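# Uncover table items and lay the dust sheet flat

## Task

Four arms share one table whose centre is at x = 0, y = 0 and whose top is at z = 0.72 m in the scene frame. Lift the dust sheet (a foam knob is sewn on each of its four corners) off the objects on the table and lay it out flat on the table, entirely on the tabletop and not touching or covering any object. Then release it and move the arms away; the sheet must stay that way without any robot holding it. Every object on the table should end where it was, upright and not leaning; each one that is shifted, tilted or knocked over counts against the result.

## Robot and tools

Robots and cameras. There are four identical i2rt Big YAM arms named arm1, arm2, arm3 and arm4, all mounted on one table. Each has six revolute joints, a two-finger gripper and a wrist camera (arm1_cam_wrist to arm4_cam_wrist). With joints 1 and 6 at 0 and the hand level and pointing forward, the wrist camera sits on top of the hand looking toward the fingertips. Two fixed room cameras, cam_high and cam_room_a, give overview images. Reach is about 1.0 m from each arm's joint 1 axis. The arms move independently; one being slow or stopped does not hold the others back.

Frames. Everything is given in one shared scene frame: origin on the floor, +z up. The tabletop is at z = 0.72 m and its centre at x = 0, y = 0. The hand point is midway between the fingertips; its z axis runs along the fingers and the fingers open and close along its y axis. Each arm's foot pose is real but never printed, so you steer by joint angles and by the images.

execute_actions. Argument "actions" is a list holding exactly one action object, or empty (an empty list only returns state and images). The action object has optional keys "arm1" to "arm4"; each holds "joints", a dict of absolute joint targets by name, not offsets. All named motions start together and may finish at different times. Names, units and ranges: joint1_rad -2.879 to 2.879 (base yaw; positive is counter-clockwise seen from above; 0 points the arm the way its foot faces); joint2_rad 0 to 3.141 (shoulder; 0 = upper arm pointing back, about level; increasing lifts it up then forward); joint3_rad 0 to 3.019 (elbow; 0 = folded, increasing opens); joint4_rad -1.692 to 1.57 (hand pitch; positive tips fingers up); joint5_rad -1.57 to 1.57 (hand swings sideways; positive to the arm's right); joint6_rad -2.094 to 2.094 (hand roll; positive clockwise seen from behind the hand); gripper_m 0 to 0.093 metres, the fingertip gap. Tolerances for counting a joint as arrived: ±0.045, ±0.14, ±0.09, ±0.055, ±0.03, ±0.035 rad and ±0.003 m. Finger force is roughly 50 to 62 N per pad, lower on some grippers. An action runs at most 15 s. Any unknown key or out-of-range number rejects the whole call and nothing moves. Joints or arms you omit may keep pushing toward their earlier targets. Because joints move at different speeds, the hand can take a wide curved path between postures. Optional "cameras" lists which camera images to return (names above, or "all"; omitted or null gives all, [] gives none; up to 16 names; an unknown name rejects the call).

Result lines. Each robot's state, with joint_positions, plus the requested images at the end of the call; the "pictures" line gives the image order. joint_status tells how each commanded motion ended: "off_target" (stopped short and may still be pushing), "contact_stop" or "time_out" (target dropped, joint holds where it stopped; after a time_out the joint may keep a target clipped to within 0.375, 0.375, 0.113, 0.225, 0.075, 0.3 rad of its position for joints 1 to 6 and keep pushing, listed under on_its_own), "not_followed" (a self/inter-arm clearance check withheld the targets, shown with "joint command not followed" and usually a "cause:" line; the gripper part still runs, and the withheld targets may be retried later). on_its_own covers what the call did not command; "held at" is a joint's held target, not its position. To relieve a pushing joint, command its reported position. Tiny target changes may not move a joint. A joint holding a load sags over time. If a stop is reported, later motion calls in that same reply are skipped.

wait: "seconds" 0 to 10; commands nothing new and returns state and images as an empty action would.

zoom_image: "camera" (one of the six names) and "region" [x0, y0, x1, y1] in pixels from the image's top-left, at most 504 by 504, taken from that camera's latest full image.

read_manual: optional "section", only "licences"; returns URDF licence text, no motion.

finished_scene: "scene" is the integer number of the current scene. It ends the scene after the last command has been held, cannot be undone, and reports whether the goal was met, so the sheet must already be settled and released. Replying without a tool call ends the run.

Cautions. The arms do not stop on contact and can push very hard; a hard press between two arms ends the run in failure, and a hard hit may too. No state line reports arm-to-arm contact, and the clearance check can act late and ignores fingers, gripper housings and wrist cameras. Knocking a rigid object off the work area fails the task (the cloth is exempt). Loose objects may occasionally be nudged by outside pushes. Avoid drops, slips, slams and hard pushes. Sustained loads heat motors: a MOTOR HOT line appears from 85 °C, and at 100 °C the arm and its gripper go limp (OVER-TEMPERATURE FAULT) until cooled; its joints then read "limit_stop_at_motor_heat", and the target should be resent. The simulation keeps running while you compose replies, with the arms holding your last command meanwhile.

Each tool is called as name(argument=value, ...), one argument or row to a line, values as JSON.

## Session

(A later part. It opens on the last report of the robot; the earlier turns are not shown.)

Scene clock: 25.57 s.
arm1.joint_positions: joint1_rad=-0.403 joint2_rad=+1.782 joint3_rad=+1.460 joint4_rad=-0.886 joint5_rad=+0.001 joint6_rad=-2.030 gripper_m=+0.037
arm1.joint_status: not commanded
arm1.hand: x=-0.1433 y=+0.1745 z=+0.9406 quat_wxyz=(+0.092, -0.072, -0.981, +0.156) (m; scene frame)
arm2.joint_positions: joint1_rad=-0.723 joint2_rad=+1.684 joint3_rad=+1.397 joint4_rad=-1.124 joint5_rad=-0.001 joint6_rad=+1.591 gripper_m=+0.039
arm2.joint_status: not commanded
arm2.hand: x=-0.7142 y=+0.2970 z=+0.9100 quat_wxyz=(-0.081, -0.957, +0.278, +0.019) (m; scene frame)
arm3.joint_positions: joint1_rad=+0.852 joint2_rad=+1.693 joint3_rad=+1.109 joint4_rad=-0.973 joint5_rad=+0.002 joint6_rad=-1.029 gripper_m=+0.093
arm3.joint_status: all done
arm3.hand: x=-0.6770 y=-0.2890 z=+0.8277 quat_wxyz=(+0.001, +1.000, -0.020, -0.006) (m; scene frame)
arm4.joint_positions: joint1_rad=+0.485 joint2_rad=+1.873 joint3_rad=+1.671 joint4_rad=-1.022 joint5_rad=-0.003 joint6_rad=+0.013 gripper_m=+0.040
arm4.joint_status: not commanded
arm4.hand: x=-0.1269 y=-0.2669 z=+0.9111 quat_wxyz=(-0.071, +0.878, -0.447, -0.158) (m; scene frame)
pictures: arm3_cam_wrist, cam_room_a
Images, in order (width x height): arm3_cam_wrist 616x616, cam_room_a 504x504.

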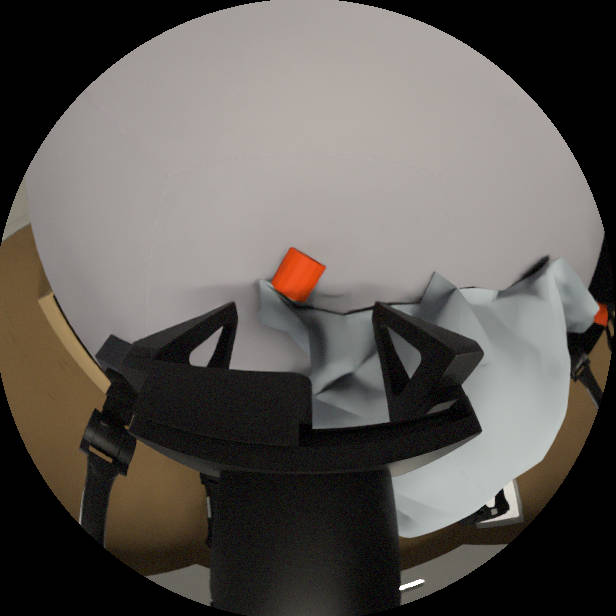

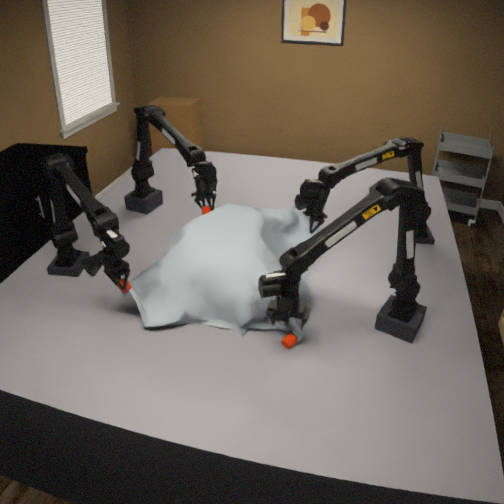

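execute_actions(
  actions=[
    {"arm3":{"joints":{"joint2_rad":1.845,"joint3_rad":1.03,"joint4_rad":-0.755,"joint6_rad":-0.58}}},
  ],
  cameras=["arm3_cam_wrist"],
)

execute_actions(
  actions=[
    {"arm3":{"joints":{"gripper_m":0.015}}},
  ],
  cameras=["arm3_cam_wrist"],
)

Scene clock: 27.87 s.
arm1.joint_positions: joint1_rad=-0.403 joint2_rad=+1.782 joint3_rad=+1.460 joint4_rad=-0.886 joint5_rad=+0.001 joint6_rad=-2.030 gripper_m=+0.037
arm1.joint_status: not commanded
arm1.hand: x=-0.1433 y=+0.1745 z=+0.9406 quat_wxyz=(+0.092, -0.072, -0.981, +0.156) (m; scene frame)
arm2.joint_positions: joint1_rad=-0.723 joint2_rad=+1.684 joint3_rad=+1.397 joint4_rad=-1.124 joint5_rad=-0.001 joint6_rad=+1.591 gripper_m=+0.039
arm2.joint_status: not commanded
arm2.hand: x=-0.7142 y=+0.2970 z=+0.9100 quat_wxyz=(-0.081, -0.957, +0.278, +0.019) (m; scene frame)
arm3.joint_positions: joint1_rad=+0.852 joint2_rad=+1.848 joint3_rad=+1.030 joint4_rad=-0.768 joint5_rad=+0.002 joint6_rad=-0.591 gripper_m=+0.093
arm3.joint_status: all done
arm3.hand: x=-0.6730 y=-0.2989 z=+0.7374 quat_wxyz=(+0.014, +0.971, -0.237, +0.005) (m; scene frame)
arm4.joint_positions: joint1_rad=+0.485 joint2_rad=+1.873 joint3_rad=+1.671 joint4_rad=-1.022 joint5_rad=-0.003 joint6_rad=+0.013 gripper_m=+0.040
arm4.joint_status: not commanded
arm4.hand: x=-0.1269 y=-0.2669 z=+0.9111 quat_wxyz=(-0.071, +0.878, -0.447, -0.158) (m; scene frame)
pictures: arm3_cam_wrist
Images, in order (width x height): arm3_cam_wrist 616x616.

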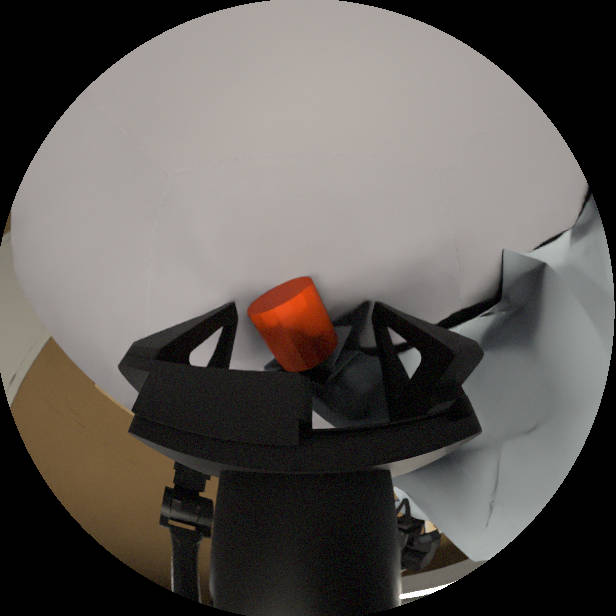

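Scene clock: 28.53 s.
arm1.joint_positions: joint1_rad=-0.403 joint2_rad=+1.782 joint3_rad=+1.460 joint4_rad=-0.886 joint5_rad=+0.001 joint6_rad=-2.030 gripper_m=+0.037
arm1.joint_status: not commanded
arm1.hand: x=-0.1433 y=+0.1745 z=+0.9406 quat_wxyz=(+0.092, -0.072, -0.981, +0.156) (m; scene frame)
arm2.joint_positions: joint1_rad=-0.723 joint2_rad=+1.684 joint3_rad=+1.397 joint4_rad=-1.124 joint5_rad=-0.001 joint6_rad=+1.591 gripper_m=+0.039
arm2.joint_status: not commanded
arm2.hand: x=-0.7142 y=+0.2970 z=+0.9100 quat_wxyz=(-0.081, -0.957, +0.278, +0.019) (m; scene frame)
arm3.joint_positions: joint1_rad=+0.852 joint2_rad=+1.848 joint3_rad=+1.030 joint4_rad=-0.768 joint5_rad=+0.001 joint6_rad=-0.590 gripper_m=+0.039
arm3.joint_status: gripper_m off_target (ended at +0.039, target +0.015)
arm3.hand: x=-0.6730 y=-0.2989 z=+0.7374 quat_wxyz=(+0.014, +0.971, -0.237, +0.005) (m; scene frame)
arm4.joint_positions: joint1_rad=+0.485 joint2_rad=+1.873 joint3_rad=+1.671 joint4_rad=-1.022 joint5_rad=-0.003 joint6_rad=+0.013 gripper_m=+0.040
arm4.joint_status: not commanded
arm4.hand: x=-0.1269 y=-0.2669 z=+0.9111 quat_wxyz=(-0.071, +0.878, -0.447, -0.158) (m; scene frame)
pictures: arm3_cam_wrist
Images, in order (width x height): arm3_cam_wrist 616x616.

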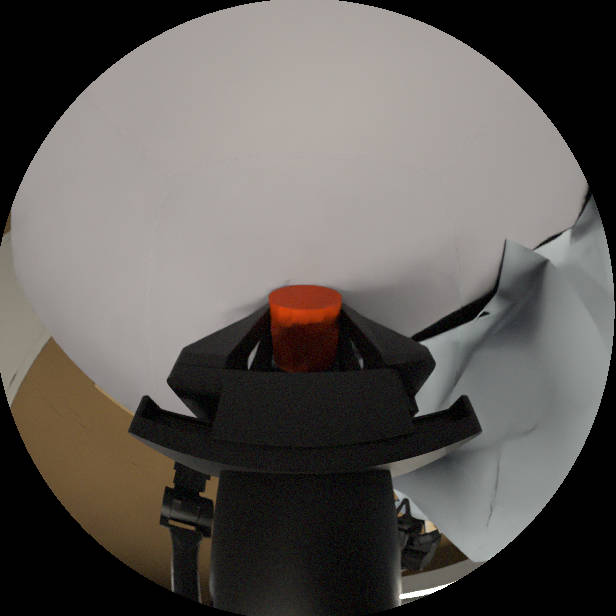

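execute_actions(
  actions=[
    {"arm3":{"joints":{"joint1_rad":0.885,"joint2_rad":1.55,"joint3_rad":1.2,"joint4_rad":-1.05}}},
  ],
  cameras=[],
)

execute_actions(
  actions=[
    {"arm1":{"joints":{"joint1_rad":-0.487,"joint2_rad":1.547,"joint3_rad":1.73,"joint4_rad":-1.367}},"arm2":{"joints":{"joint1_rad":-0.675,"joint2_rad":1.576,"joint3_rad":1.88,"joint4_rad":-1.489}},"arm3":{"joints":{"joint2_rad":1.356,"joint3_rad":1.58,"joint4_rad":-1.406}},"arm4":{"joints":{"joint2_rad":1.92,"joint3_rad":2.41,"joint4_rad":-1.665}}},
  ],
  cameras=["cam_high","cam_room_a","arm1_cam_wrist"],
)

Scene clock: 31.50 s.
arm1.joint_positions: joint1_rad=-0.403 joint2_rad=+1.782 joint3_rad=+1.460 joint4_rad=-0.886 joint5_rad=+0.001 joint6_rad=-2.030 gripper_m=+0.037
arm1.joint_status: not commanded
arm1.hand: x=-0.1433 y=+0.1745 z=+0.9406 quat_wxyz=(+0.092, -0.072, -0.981, +0.156) (m; scene frame)
arm2.joint_positions: joint1_rad=-0.723 joint2_rad=+1.684 joint3_rad=+1.397 joint4_rad=-1.124 joint5_rad=-0.001 joint6_rad=+1.591 gripper_m=+0.039
arm2.joint_status: not commanded
arm2.hand: x=-0.7142 y=+0.2970 z=+0.9100 quat_wxyz=(-0.081, -0.957, +0.278, +0.019) (m; scene frame)
arm3.joint_positions: joint1_rad=+0.874 joint2_rad=+1.545 joint3_rad=+1.182 joint4_rad=-1.037 joint5_rad=+0.000 joint6_rad=-0.590 gripper_m=+0.039
arm3.joint_status: all done
arm3.hand: x=-0.6963 y=-0.2742 z=+0.9190 quat_wxyz=(-0.054, +0.971, -0.226, -0.060) (m; scene frame)
arm4.joint_positions: joint1_rad=+0.485 joint2_rad=+1.873 joint3_rad=+1.671 joint4_rad=-1.022 joint5_rad=-0.003 joint6_rad=+0.012 gripper_m=+0.040
arm4.joint_status: not commanded
arm4.hand: x=-0.1269 y=-0.2669 z=+0.9111 quat_wxyz=(-0.071, +0.878, -0.446, -0.158) (m; scene frame)
pictures: none
No camera images: the call's "cameras" was empty. Leave "cameras" out to get every camera's image.

Scene clock: 32.97 s.
arm1.joint_positions: joint1_rad=-0.495 joint2_rad=+1.542 joint3_rad=+1.712 joint4_rad=-1.353 joint5_rad=+0.001 joint6_rad=-2.030 gripper_m=+0.037
arm1.joint_status: all done
arm1.hand: x=-0.1440 y=+0.2624 z=+1.1526 quat_wxyz=(+0.106, -0.117, -0.974, +0.162) (m; scene frame)
arm2.joint_positions: joint1_rad=-0.673 joint2_rad=+1.563 joint3_rad=+1.853 joint4_rad=-1.472 joint5_rad=-0.001 joint6_rad=+1.591 gripper_m=+0.039
arm2.joint_status: all done
arm2.hand: x=-0.6947 y=+0.2778 z=+1.1531 quat_wxyz=(-0.191, -0.948, +0.250, +0.044) (m; scene frame)
arm3.joint_positions: joint1_rad=+0.874 joint2_rad=+1.355 joint3_rad=+1.561 joint4_rad=-1.393 joint5_rad=+0.000 joint6_rad=-0.590 gripper_m=+0.039
arm3.joint_status: all done
arm3.hand: x=-0.6919 y=-0.2756 z=+1.1512 quat_wxyz=(-0.131, +0.957, -0.224, -0.132) (m; scene frame)
arm4.joint_positions: joint1_rad=+0.485 joint2_rad=+1.921 joint3_rad=+2.371 joint4_rad=-1.657 joint5_rad=-0.003 joint6_rad=+0.011 gripper_m=+0.040
arm4.joint_status: all done
arm4.hand: x=-0.1187 y=-0.2742 z=+1.1466 quat_wxyz=(-0.075, +0.877, -0.445, -0.165) (m; scene frame)
pictures: arm1_cam_wrist, cam_high, cam_room_a
Images, in order (width x height): arm1_cam_wrist 616x616, cam_high 504x504, cam_room_a 504x504.

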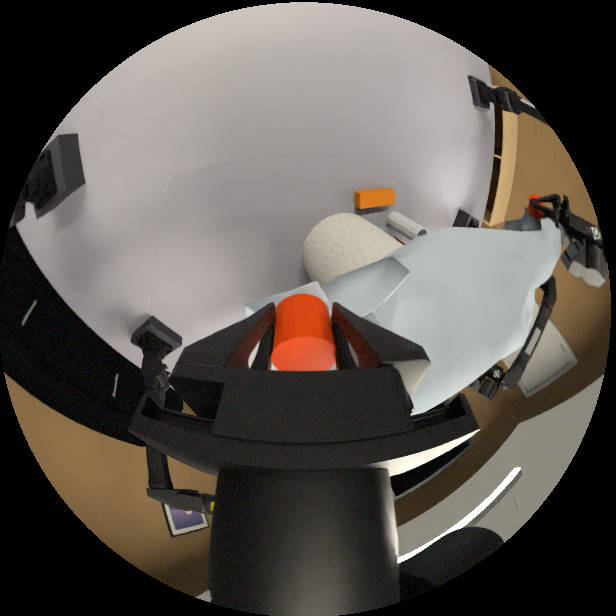

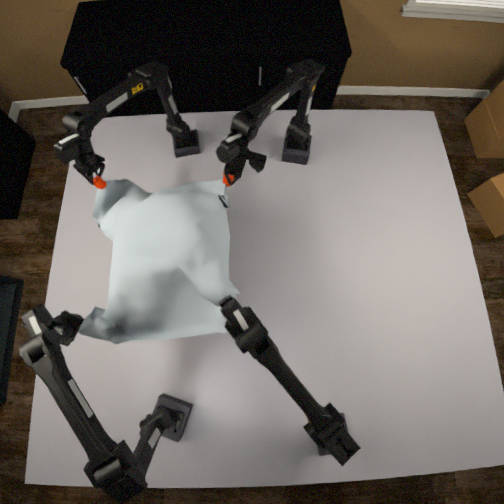

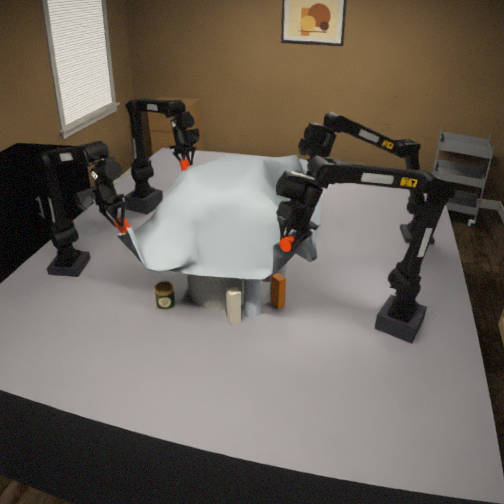

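execute_actions(
  actions=[
    {"arm1":{"joints":{"joint1_rad":0.043,"joint2_rad":1.091,"joint3_rad":1.36,"joint4_rad":-1.454,"joint6_rad":-1.6}},"arm2":{"joints":{"joint1_rad":-0.205,"joint2_rad":1.305,"joint3_rad":1.65,"joint4_rad":-1.531,"joint6_rad":2.05}},"arm3":{"joints":{"joint1_rad":0.328,"joint2_rad":1.09,"joint3_rad":1.41,"joint4_rad":-1.506,"joint6_rad":-1.3}},"arm4":{"joints":{"joint1_rad":0.088,"joint2_rad":1.439,"joint3_rad":1.82,"joint4_rad":-1.568,"joint6_rad":-0.4}}},
  ],
  cameras=["cam_high","cam_room_a"],
)

execute_actions(
  actions=[
    {"arm1":{"joints":{"joint1_rad":0.826,"joint2_rad":1.284,"joint3_rad":1.46,"joint4_rad":-1.36,"joint6_rad":-1.0}},"arm2":{"joints":{"joint1_rad":0.403,"joint2_rad":1.512,"joint3_rad":1.81,"joint4_rad":-1.481}},"arm3":{"joints":{"joint1_rad":-0.36,"joint2_rad":1.356,"joint3_rad":1.58,"joint4_rad":-1.406,"joint6_rad":-2.05}},"arm4":{"joints":{"joint1_rad":-0.563,"joint2_rad":1.488,"joint3_rad":1.82,"joint4_rad":-1.517,"joint6_rad":-1.05}}},
  ],
)

Scene clock: 36.67 s.
arm1.joint_positions: joint1_rad=+0.040 joint2_rad=+1.081 joint3_rad=+1.357 joint4_rad=-1.441 joint5_rad=-0.002 joint6_rad=-1.616 gripper_m=+0.037
arm1.joint_status: all done
arm1.hand: x=+0.1488 y=+0.3189 z=+1.1791 quat_wxyz=(+0.020, -0.058, -0.978, +0.202) (m; scene frame)
arm2.joint_positions: joint1_rad=-0.199 joint2_rad=+1.295 joint3_rad=+1.657 joint4_rad=-1.514 joint5_rad=+0.000 joint6_rad=+2.040 gripper_m=+0.037
arm2.joint_status: all done
arm2.hand: x=-0.4452 y=+0.3172 z=+1.1860 quat_wxyz=(-0.206, -0.948, +0.238, -0.047) (m; scene frame)
arm3.joint_positions: joint1_rad=+0.338 joint2_rad=+1.085 joint3_rad=+1.416 joint4_rad=-1.493 joint5_rad=+0.002 joint6_rad=-1.290 gripper_m=+0.039
arm3.joint_status: all done
arm3.hand: x=-0.4502 y=-0.3211 z=+1.1803 quat_wxyz=(-0.193, +0.970, -0.144, -0.029) (m; scene frame)
arm4.joint_positions: joint1_rad=+0.079 joint2_rad=+1.453 joint3_rad=+1.807 joint4_rad=-1.579 joint5_rad=+0.002 joint6_rad=-0.385 gripper_m=+0.040
arm4.joint_status: all done
arm4.hand: x=+0.1560 y=-0.3187 z=+1.1608 quat_wxyz=(-0.127, +0.876, -0.451, -0.114) (m; scene frame)
pictures: cam_high, cam_room_a
Images, in order (width x height): cam_high 504x504, cam_room_a 504x504.

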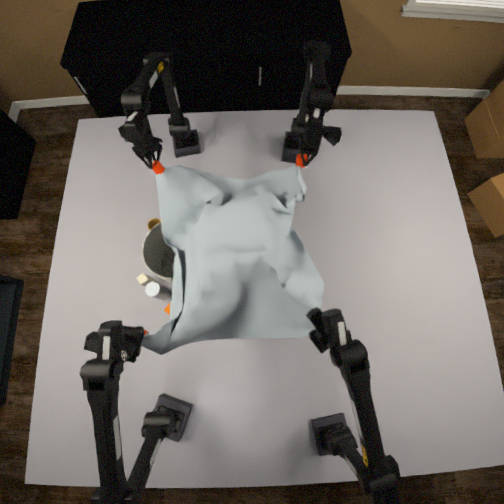

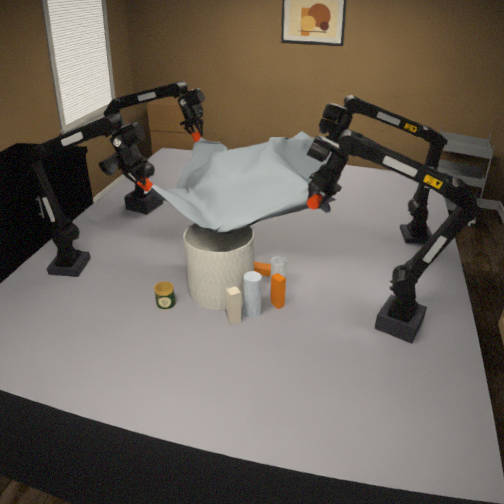

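Scene clock: 38.37 s.
arm1.joint_positions: joint1_rad=+0.826 joint2_rad=+1.309 joint3_rad=+1.417 joint4_rad=-1.375 joint5_rad=+0.000 joint6_rad=-1.017 gripper_m=+0.037
arm1.joint_status: all done
arm1.hand: x=+0.4668 y=+0.3223 z=+1.1248 quat_wxyz=(-0.084, +0.034, -0.988, +0.127) (m; scene frame)
arm2.joint_positions: joint1_rad=+0.408 joint2_rad=+1.515 joint3_rad=+1.767 joint4_rad=-1.494 joint5_rad=+0.000 joint6_rad=+2.042 gripper_m=+0.037
arm2.joint_status: all done
arm2.hand: x=-0.1493 y=+0.3260 z=+1.1369 quat_wxyz=(-0.145, -0.984, -0.057, -0.083) (m; scene frame)
arm3.joint_positions: joint1_rad=-0.359 joint2_rad=+1.359 joint3_rad=+1.541 joint4_rad=-1.413 joint5_rad=+0.001 joint6_rad=-2.042 gripper_m=+0.039
arm3.joint_status: all done
arm3.hand: x=-0.1516 y=-0.3322 z=+1.1359 quat_wxyz=(-0.133, +0.980, -0.117, +0.092) (m; scene frame)
arm4.joint_positions: joint1_rad=-0.564 joint2_rad=+1.506 joint3_rad=+1.807 joint4_rad=-1.530 joint5_rad=+0.000 joint6_rad=-1.038 gripper_m=+0.040
arm4.joint_status: all done
arm4.hand: x=+0.4718 y=-0.3214 z=+1.1370 quat_wxyz=(-0.166, +0.879, -0.447, -0.014) (m; scene frame)
pictures: arm1_cam_wrist, arm2_cam_wrist, arm3_cam_wrist, arm4_cam_wrist, cam_high, cam_room_a
Images, in order (width x height): arm1_cam_wrist 616x616, arm2_cam_wrist 616x616, arm3_cam_wrist 616x616, arm4_cam_wrist 616x616, cam_high 504x504, cam_room_a 504x504.

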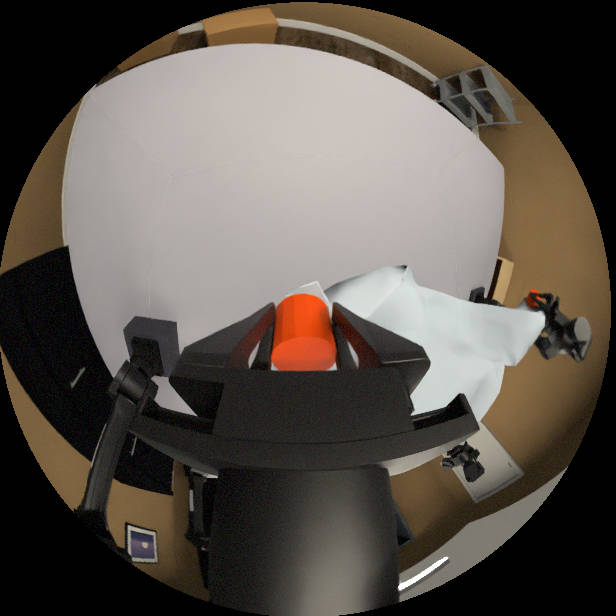

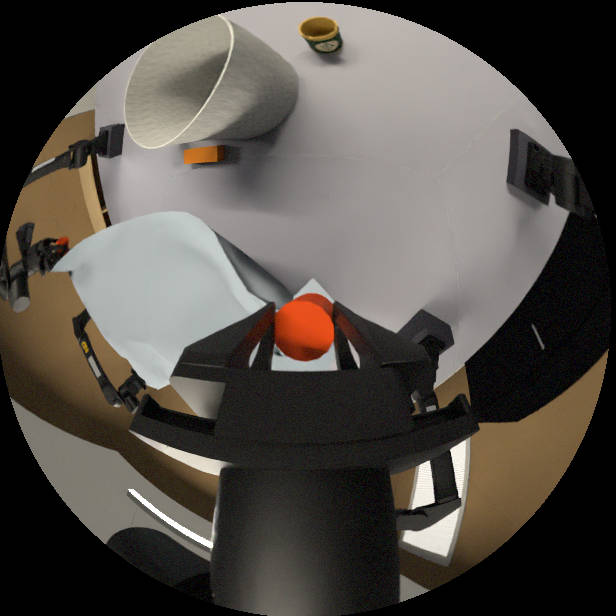

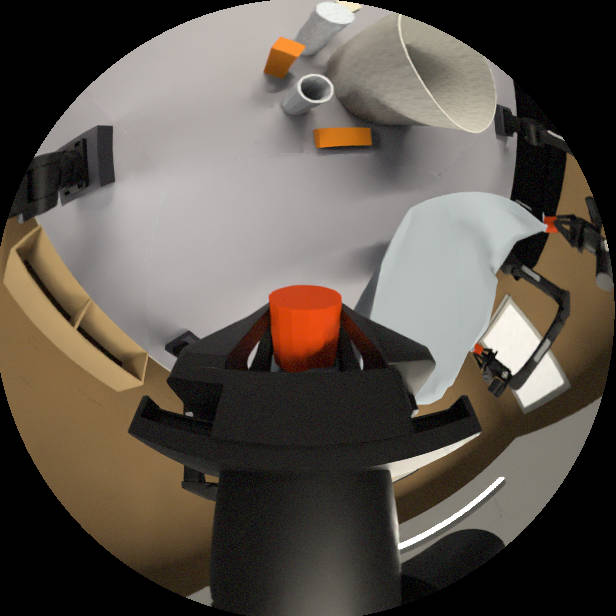

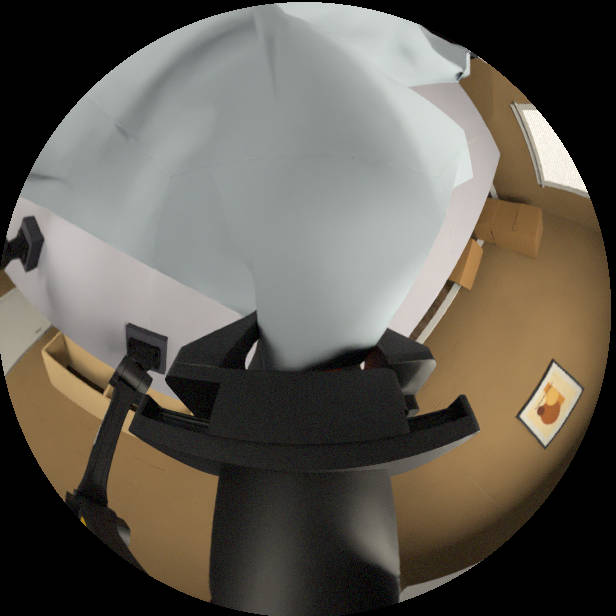

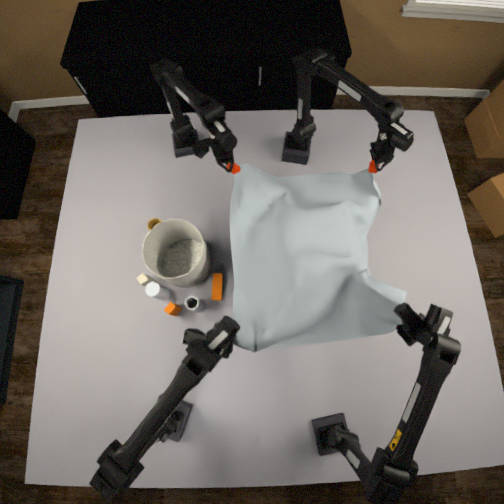

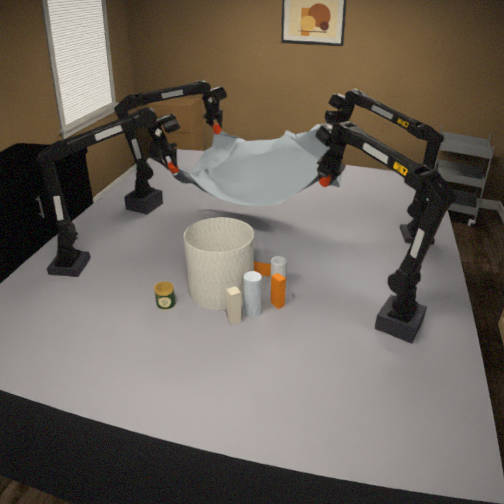

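execute_actions(
  actions=[
    {"arm1":{"joints":{"joint1_rad":1.15,"joint2_rad":1.815,"joint3_rad":1.32,"joint4_rad":-0.874}},"arm2":{"joints":{"joint1_rad":0.63,"joint2_rad":1.815,"joint3_rad":1.44,"joint4_rad":-1.003}},"arm3":{"joints":{"joint1_rad":-0.593,"joint2_rad":1.76,"joint3_rad":1.28,"joint4_rad":-0.903}},"arm4":{"joints":{"joint1_rad":-0.897,"joint2_rad":1.81,"joint3_rad":1.48,"joint4_rad":-1.041}}},
  ],
)

Scene clock: 41.37 s.
arm1.joint_positions: joint1_rad=+1.156 joint2_rad=+1.843 joint3_rad=+1.297 joint4_rad=-0.894 joint5_rad=+0.001 joint6_rad=-1.016 gripper_m=+0.037
arm1.joint_status: all done
arm1.hand: x=+0.6549 y=+0.3636 z=+0.8389 quat_wxyz=(-0.044, +0.197, -0.978, +0.049) (m; scene frame)
arm2.joint_positions: joint1_rad=+0.629 joint2_rad=+1.799 joint3_rad=+1.420 joint4_rad=-1.019 joint5_rad=+0.000 joint6_rad=+2.042 gripper_m=+0.037
arm2.joint_status: all done
arm2.hand: x=-0.0230 y=+0.3608 z=+0.8620 quat_wxyz=(-0.073, -0.982, -0.166, -0.051) (m; scene frame)
arm3.joint_positions: joint1_rad=-0.600 joint2_rad=+1.747 joint3_rad=+1.273 joint4_rad=-0.903 joint5_rad=+0.002 joint6_rad=-2.060 gripper_m=+0.039
arm3.joint_status: all done
arm3.hand: x=-0.0161 y=-0.3751 z=+0.8584 quat_wxyz=(-0.064, +0.970, -0.227, +0.063) (m; scene frame)
arm4.joint_positions: joint1_rad=-0.899 joint2_rad=+1.819 joint3_rad=+1.432 joint4_rad=-1.062 joint5_rad=-0.003 joint6_rad=-1.040 gripper_m=+0.040
arm4.joint_status: all done
arm4.hand: x=+0.6471 y=-0.3766 z=+0.8339 quat_wxyz=(-0.056, +0.803, -0.593, +0.002) (m; scene frame)
pictures: arm1_cam_wrist, arm2_cam_wrist, arm3_cam_wrist, arm4_cam_wrist, cam_high, cam_room_a
Images, in order (width x height): arm1_cam_wrist 616x616, arm2_cam_wrist 616x616, arm3_cam_wrist 616x616, arm4_cam_wrist 616x616, cam_high 504x504, cam_room_a 504x504.

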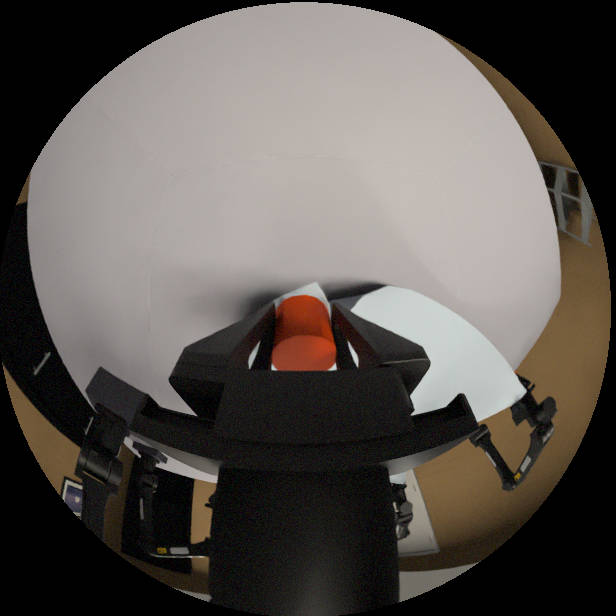

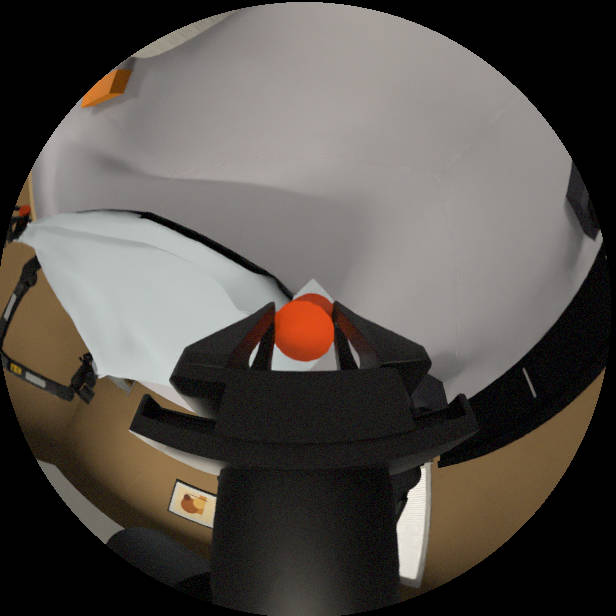

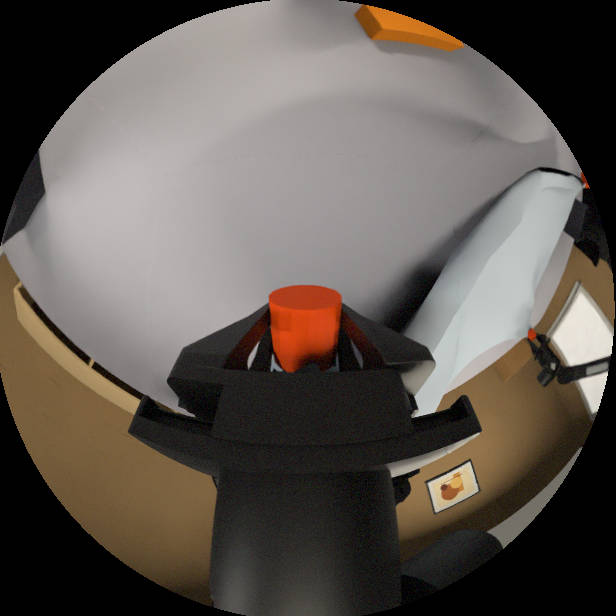

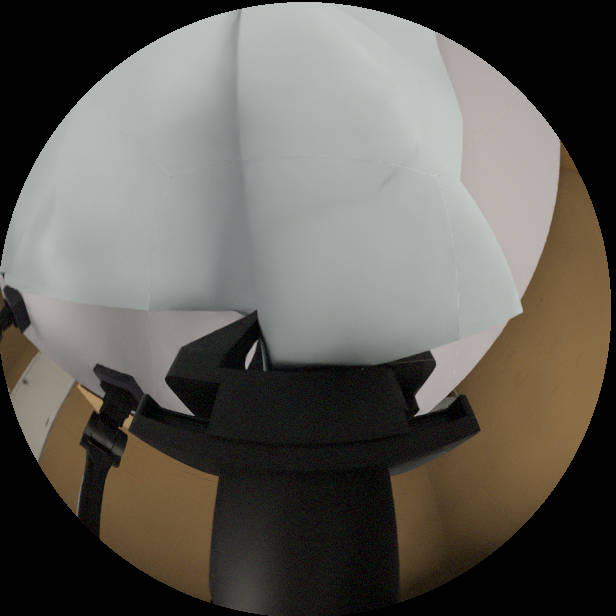

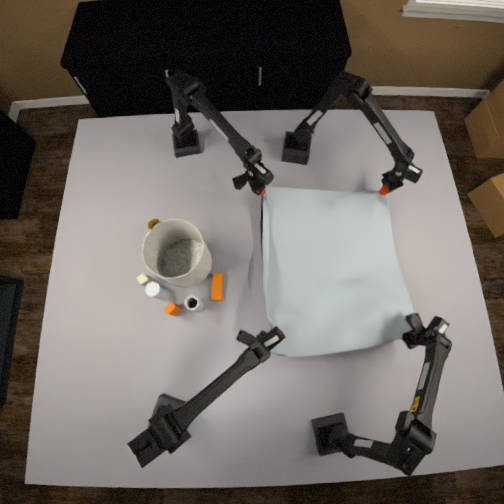

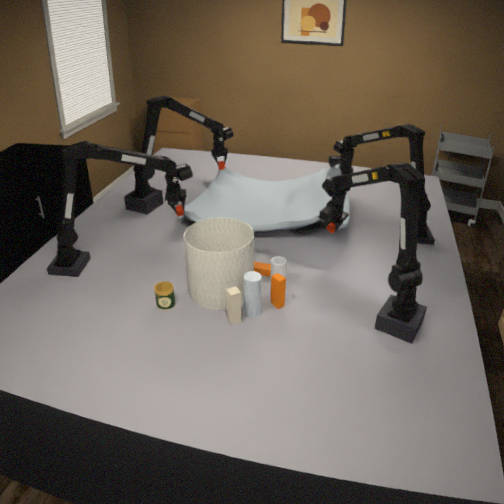

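execute_actions(
  actions=[
    {"arm1":{"joints":{"joint1_rad":1.172,"joint2_rad":1.93,"joint3_rad":1.215,"joint4_rad":-0.655}},"arm2":{"joints":{"joint1_rad":0.65,"joint2_rad":1.9,"joint3_rad":1.31,"joint4_rad":-0.805}},"arm3":{"joints":{"joint1_rad":-0.612,"joint2_rad":1.885,"joint3_rad":1.14,"joint4_rad":-0.65}},"arm4":{"joints":{"joint1_rad":-0.93,"joint2_rad":1.88,"joint3_rad":1.305,"joint4_rad":-0.795}}},
  ],
  cameras=[],
)

execute_actions(
  actions=[
    {"arm1":{"joints":{"gripper_m":0.09}},"arm2":{"joints":{"gripper_m":0.09}},"arm3":{"joints":{"gripper_m":0.09}},"arm4":{"joints":{"gripper_m":0.09}}},
  ],
  cameras=[],
)

execute_actions(
  actions=[
    {"arm1":{"joints":{"joint2_rad":1.6}},"arm2":{"joints":{"joint2_rad":1.6}},"arm3":{"joints":{"joint2_rad":1.6,"joint3_rad":1.2}},"arm4":{"joints":{"joint2_rad":1.6,"joint3_rad":1.35,"joint1_rad":-1.0}}},
  ],
)

Scene clock: 44.33 s.
arm1.joint_positions: joint1_rad=+1.162 joint2_rad=+1.924 joint3_rad=+1.206 joint4_rad=-0.679 joint5_rad=+0.001 joint6_rad=-1.007 gripper_m=+0.036
arm1.joint_status: all done
arm1.hand: x=+0.6559 y=+0.3668 z=+0.7729 quat_wxyz=(-0.059, +0.196, -0.977, +0.064) (m; scene frame)
arm2.joint_positions: joint1_rad=+0.644 joint2_rad=+1.896 joint3_rad=+1.308 joint4_rad=-0.821 joint5_rad=+0.000 joint6_rad=+2.042 gripper_m=+0.037
arm2.joint_status: all done
arm2.hand: x=-0.0219 y=+0.3702 z=+0.7747 quat_wxyz=(-0.068, -0.981, -0.173, -0.048) (m; scene frame)
arm3.joint_positions: joint1_rad=-0.601 joint2_rad=+1.883 joint3_rad=+1.141 joint4_rad=-0.654 joint5_rad=+0.002 joint6_rad=-2.060 gripper_m=+0.039
arm3.joint_status: all done
arm3.hand: x=-0.0286 y=-0.3860 z=+0.7529 quat_wxyz=(-0.057, +0.970, -0.228, +0.057) (m; scene frame)
arm4.joint_positions: joint1_rad=-0.915 joint2_rad=+1.886 joint3_rad=+1.289 joint4_rad=-0.819 joint5_rad=-0.007 joint6_rad=-1.040 gripper_m=+0.040
arm4.joint_status: all done
arm4.hand: x=+0.6483 y=-0.3872 z=+0.7534 quat_wxyz=(-0.073, +0.798, -0.599, +0.003) (m; scene frame)
pictures: none
No camera images: the call's "cameras" was empty. Leave "cameras" out to get every camera's image.

Scene clock: 45.00 s.
arm1.joint_positions: joint1_rad=+1.162 joint2_rad=+1.924 joint3_rad=+1.206 joint4_rad=-0.674 joint5_rad=+0.001 joint6_rad=-1.007 gripper_m=+0.090
arm1.joint_status: all done
arm1.hand: x=+0.6570 y=+0.3661 z=+0.7731 quat_wxyz=(-0.061, +0.196, -0.977, +0.066) (m; scene frame)
arm2.joint_positions: joint1_rad=+0.644 joint2_rad=+1.896 joint3_rad=+1.308 joint4_rad=-0.821 joint5_rad=+0.000 joint6_rad=+2.042 gripper_m=+0.090
arm2.joint_status: all done
arm2.hand: x=-0.0219 y=+0.3702 z=+0.7747 quat_wxyz=(-0.068, -0.981, -0.173, -0.048) (m; scene frame)
arm3.joint_positions: joint1_rad=-0.601 joint2_rad=+1.883 joint3_rad=+1.141 joint4_rad=-0.654 joint5_rad=+0.002 joint6_rad=-2.060 gripper_m=+0.090
arm3.joint_status: all done
arm3.hand: x=-0.0286 y=-0.3860 z=+0.7529 quat_wxyz=(-0.057, +0.970, -0.228, +0.057) (m; scene frame)
arm4.joint_positions: joint1_rad=-0.916 joint2_rad=+1.886 joint3_rad=+1.289 joint4_rad=-0.808 joint5_rad=-0.002 joint6_rad=-1.040 gripper_m=+0.090
arm4.joint_status: all done
arm4.hand: x=+0.6512 y=-0.3864 z=+0.7537 quat_wxyz=(-0.079, +0.797, -0.599, +0.006) (m; scene frame)
pictures: none
No camera images: the call's "cameras" was empty. Leave "cameras" out to get every camera's image.

Scene clock: 46.33 s.
arm1.joint_positions: joint1_rad=+1.162 joint2_rad=+1.581 joint3_rad=+1.201 joint4_rad=-0.670 joint5_rad=+0.001 joint6_rad=-1.007 gripper_m=+0.090
arm1.joint_status: all done
arm1.hand: x=+0.6757 y=+0.3534 z=+0.9577 quat_wxyz=(-0.177, +0.190, -0.947, +0.188) (m; scene frame)
arm2.joint_positions: joint1_rad=+0.644 joint2_rad=+1.587 joint3_rad=+1.308 joint4_rad=-0.821 joint5_rad=+0.000 joint6_rad=+2.042 gripper_m=+0.090
arm2.joint_status: all done
arm2.hand: x=-0.0147 y=+0.3646 z=+0.9455 quat_wxyz=(-0.190, -0.957, -0.169, -0.140) (m; scene frame)
arm3.joint_positions: joint1_rad=-0.601 joint2_rad=+1.587 joint3_rad=+1.181 joint4_rad=-0.654 joint5_rad=+0.002 joint6_rad=-2.059 gripper_m=+0.090
arm3.joint_status: all done
arm3.hand: x=+0.0050 y=-0.3601 z=+0.9249 quat_wxyz=(-0.181, +0.944, -0.221, +0.166) (m; scene frame)
arm4.joint_positions: joint1_rad=-1.004 joint2_rad=+1.602 joint3_rad=+1.325 joint4_rad=-0.805 joint5_rad=-0.001 joint6_rad=-1.040 gripper_m=+0.090
arm4.joint_status: all done
arm4.hand: x=+0.7050 y=-0.4053 z=+0.9267 quat_wxyz=(-0.235, +0.750, -0.617, +0.035) (m; scene frame)
pictures: arm1_cam_wrist, arm2_cam_wrist, arm3_cam_wrist, arm4_cam_wrist, cam_high, cam_room_a
Images, in order (width x height): arm1_cam_wrist 616x616, arm2_cam_wrist 616x616, arm3_cam_wrist 616x616, arm4_cam_wrist 616x616, cam_high 504x504, cam_room_a 504x504.

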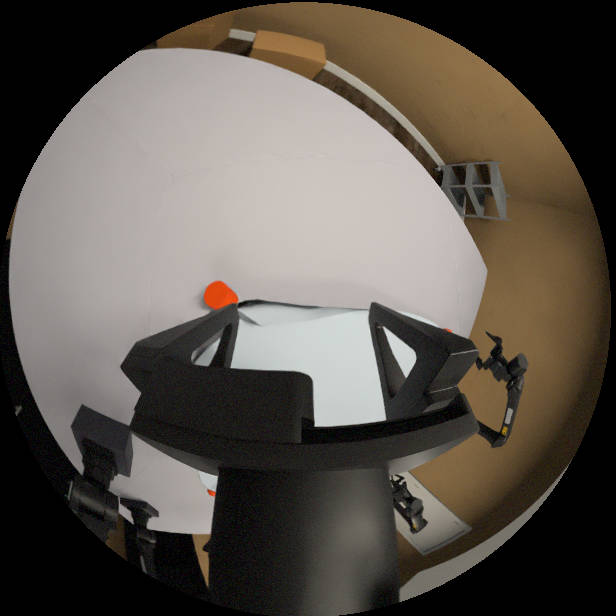

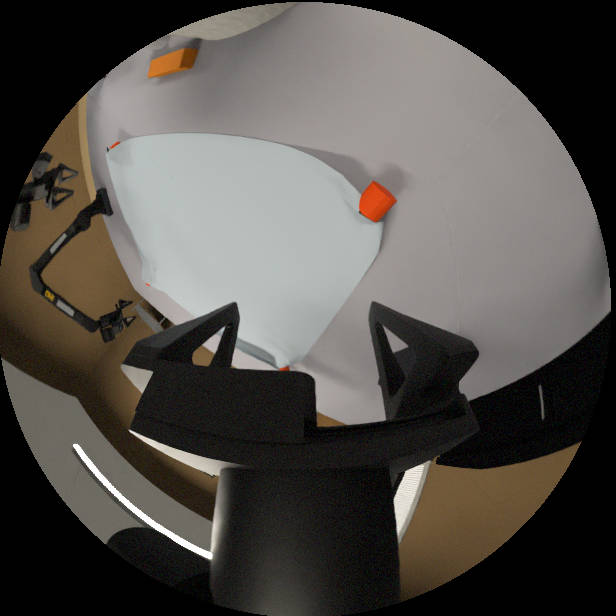

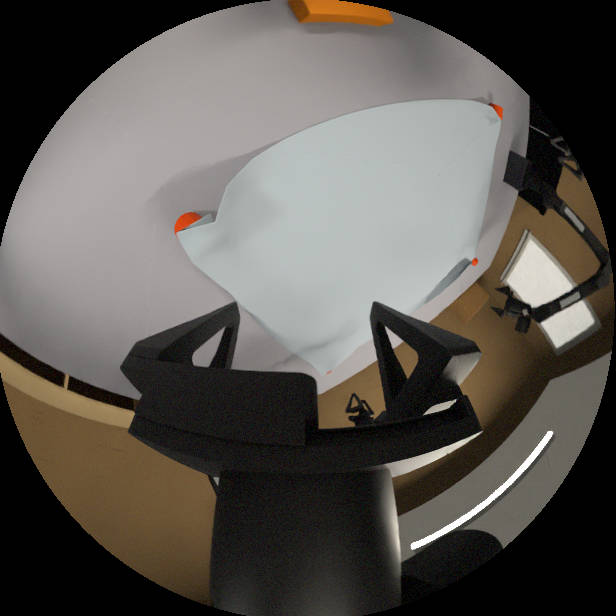

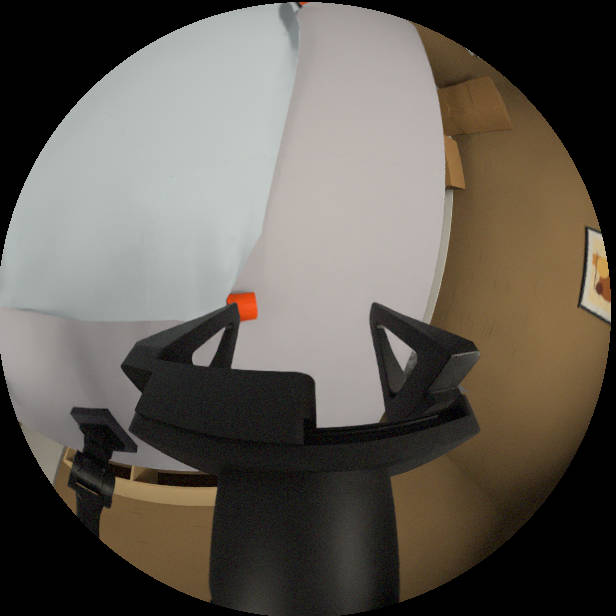

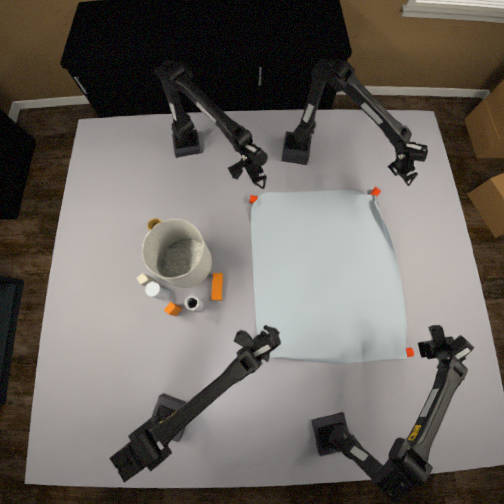

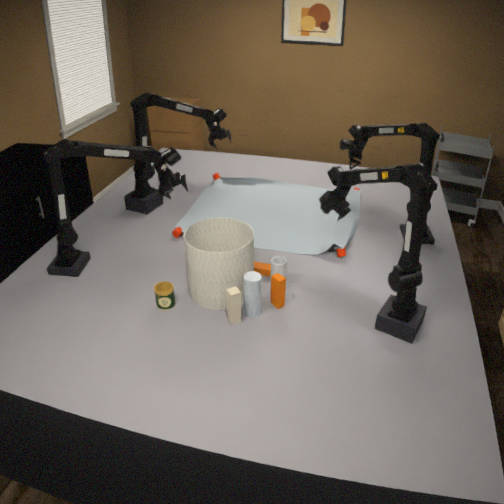

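execute_actions(
  actions=[
    {"arm1":{"joints":{"joint2_rad":0.9}},"arm2":{"joints":{"joint2_rad":0.9,"joint1_rad":0.2}},"arm3":{"joints":{"joint2_rad":0.9,"joint1_rad":0.1}},"arm4":{"joints":{"joint2_rad":0.9}}},
  ],
  cameras=["cam_high","cam_room_a"],
)

zoom_image(
  camera="cam_high",
  region=[220,160,450,390],
)

Scene clock: 48.63 s.
arm1.joint_positions: joint1_rad=+1.162 joint2_rad=+0.893 joint3_rad=+1.198 joint4_rad=-0.670 joint5_rad=+0.001 joint6_rad=-1.007 gripper_m=+0.090
arm1.joint_status: all done
arm1.hand: x=+0.5618 y=+0.4342 z=+1.2989 quat_wxyz=(-0.390, +0.162, -0.807, +0.412) (m; scene frame)
arm2.joint_positions: joint1_rad=+0.192 joint2_rad=+0.900 joint3_rad=+1.308 joint4_rad=-0.821 joint5_rad=+0.002 joint6_rad=+2.042 gripper_m=+0.090
arm2.joint_status: all done
arm2.hand: x=-0.2860 y=+0.3713 z=+1.2837 quat_wxyz=(-0.503, -0.834, +0.043, -0.223) (m; scene frame)
arm3.joint_positions: joint1_rad=+0.089 joint2_rad=+0.900 joint3_rad=+1.181 joint4_rad=-0.654 joint5_rad=-0.002 joint6_rad=-2.058 gripper_m=+0.090
arm3.joint_status: all done
arm3.hand: x=-0.3420 y=-0.2628 z=+1.2690 quat_wxyz=(-0.519, +0.825, +0.094, +0.202) (m; scene frame)
arm4.joint_positions: joint1_rad=-1.004 joint2_rad=+0.907 joint3_rad=+1.328 joint4_rad=-0.805 joint5_rad=-0.001 joint6_rad=-1.040 gripper_m=+0.090
arm4.joint_status: all done
arm4.hand: x=+0.5840 y=-0.5138 z=+1.2771 quat_wxyz=(-0.549, +0.642, -0.529, +0.085) (m; scene frame)
pictures: cam_high, cam_room_a
Images, in order (width x height): cam_high 504x504, cam_room_a 504x504.

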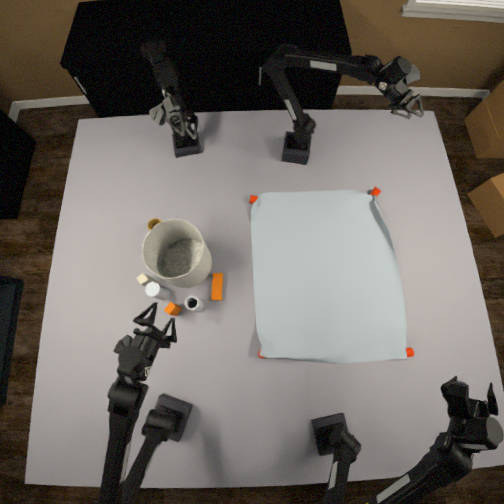

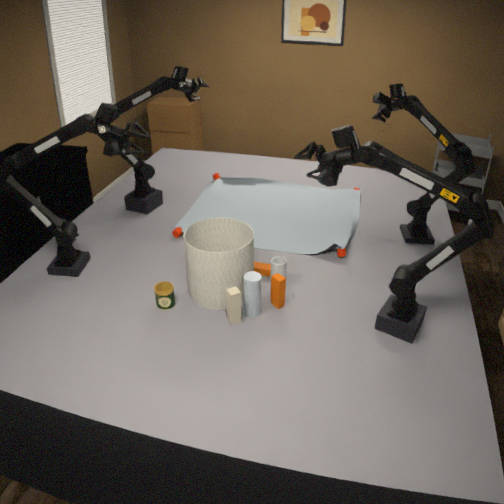

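Region (220, 160, 450, 390) of cam_high's 504x504 image, scaled by 2.191, with more detail than that image has.

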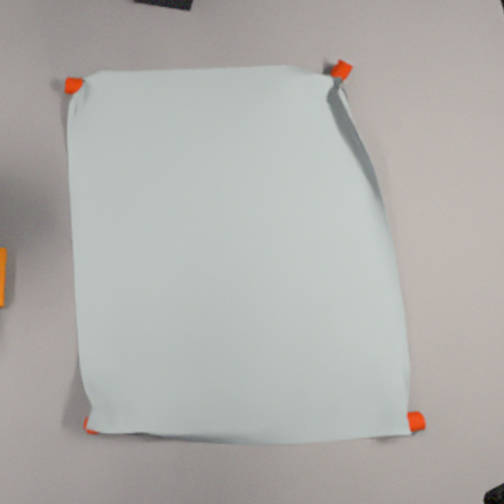

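execute_actions(
  actions=[
    {"arm1":{"joints":{"joint1_rad":1.19,"joint2_rad":1.85,"joint3_rad":1.29,"joint4_rad":-0.985,"joint6_rad":-1.63}},"arm2":{"joints":{"joint1_rad":0.617,"joint2_rad":1.9,"joint3_rad":1.475,"joint4_rad":-1.137,"joint6_rad":2.05}},"arm3":{"joints":{"joint1_rad":-0.632,"joint2_rad":1.83,"joint3_rad":1.295,"joint4_rad":-1.027}},"arm4":{"joints":{"joint1_rad":-0.97,"joint2_rad":1.895,"joint3_rad":1.535,"joint4_rad":-1.184,"joint6_rad":0.76}}},
  ],
)

Scene clock: 52.67 s.
arm1.joint_positions: joint1_rad=+1.182 joint2_rad=+1.849 joint3_rad=+1.266 joint4_rad=-0.971 joint5_rad=+0.001 joint6_rad=-1.615 gripper_m=+0.090
arm1.joint_status: all done
arm1.hand: x=+0.6352 y=+0.3939 z=+0.8242 quat_wxyz=(-0.003, +0.490, -0.872, +0.009) (m; scene frame)
arm2.joint_positions: joint1_rad=+0.625 joint2_rad=+1.897 joint3_rad=+1.464 joint4_rad=-1.120 joint5_rad=+0.002 joint6_rad=+2.042 gripper_m=+0.090
arm2.joint_status: all done
arm2.hand: x=-0.0338 y=+0.3669 z=+0.8229 quat_wxyz=(-0.011, -0.986, -0.165, -0.004) (m; scene frame)
arm3.joint_positions: joint1_rad=-0.639 joint2_rad=+1.829 joint3_rad=+1.278 joint4_rad=-1.015 joint5_rad=+0.001 joint6_rad=-2.058 gripper_m=+0.090
arm3.joint_status: all done
arm3.hand: x=-0.0305 y=-0.4106 z=+0.8168 quat_wxyz=(+0.007, +0.969, -0.248, +0.000) (m; scene frame)
arm4.joint_positions: joint1_rad=-0.983 joint2_rad=+1.923 joint3_rad=+1.509 joint4_rad=-1.176 joint5_rad=-0.001 joint6_rad=+0.746 gripper_m=+0.090
arm4.joint_status: all done
arm4.hand: x=+0.6787 y=-0.4121 z=+0.8047 quat_wxyz=(+0.011, +0.000, -1.000, +0.008) (m; scene frame)
pictures: arm1_cam_wrist, arm2_cam_wrist, arm3_cam_wrist, arm4_cam_wrist, cam_high, cam_room_a
Images, in order (width x height): arm1_cam_wrist 616x616, arm2_cam_wrist 616x616, arm3_cam_wrist 616x616, arm4_cam_wrist 616x616, cam_high 504x504, cam_room_a 504x504.

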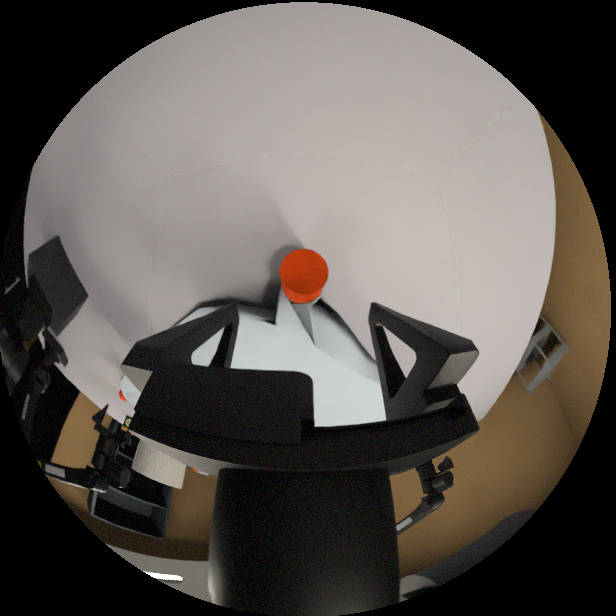

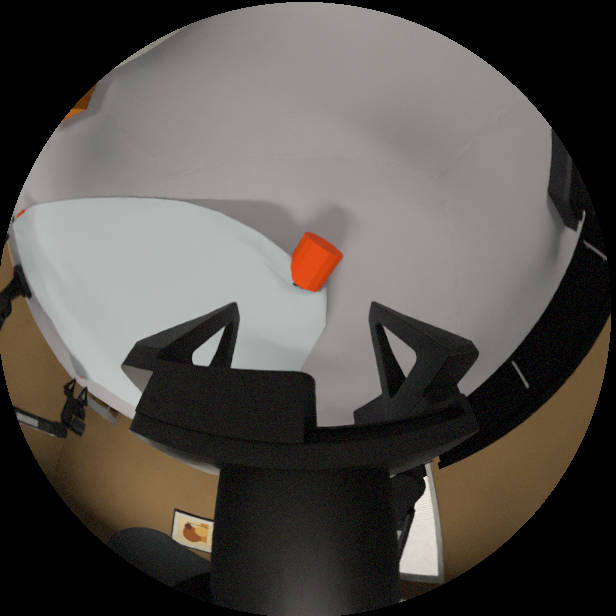

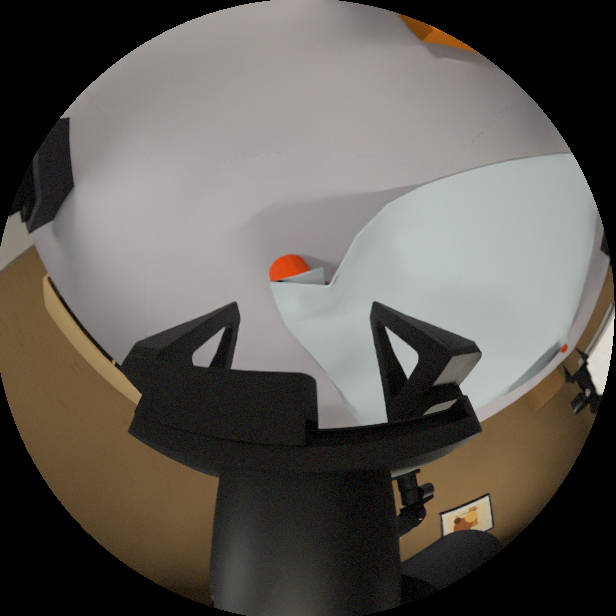

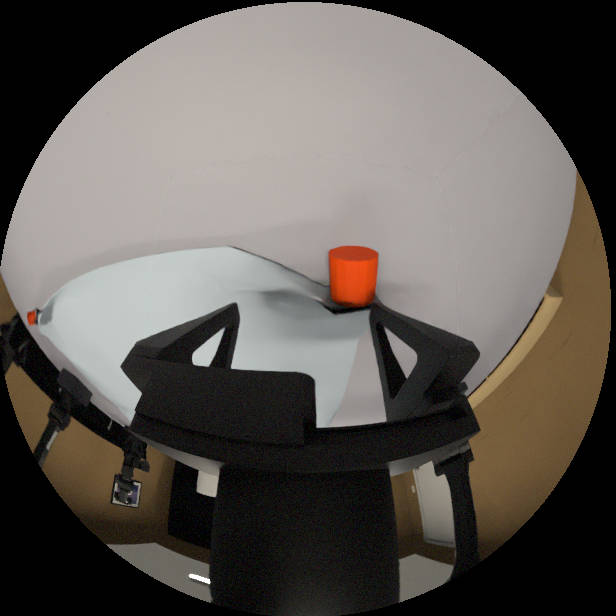

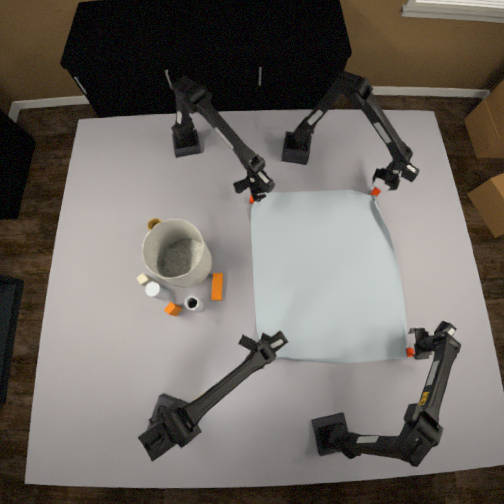

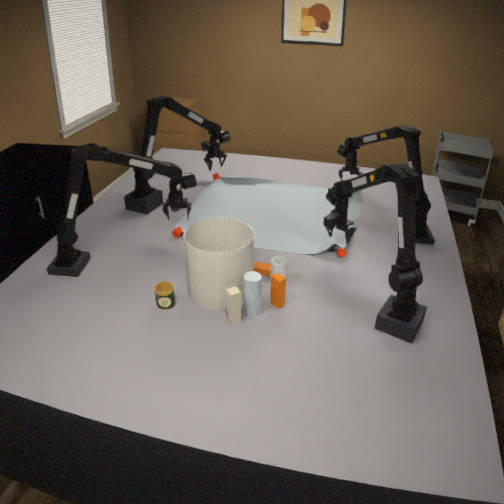

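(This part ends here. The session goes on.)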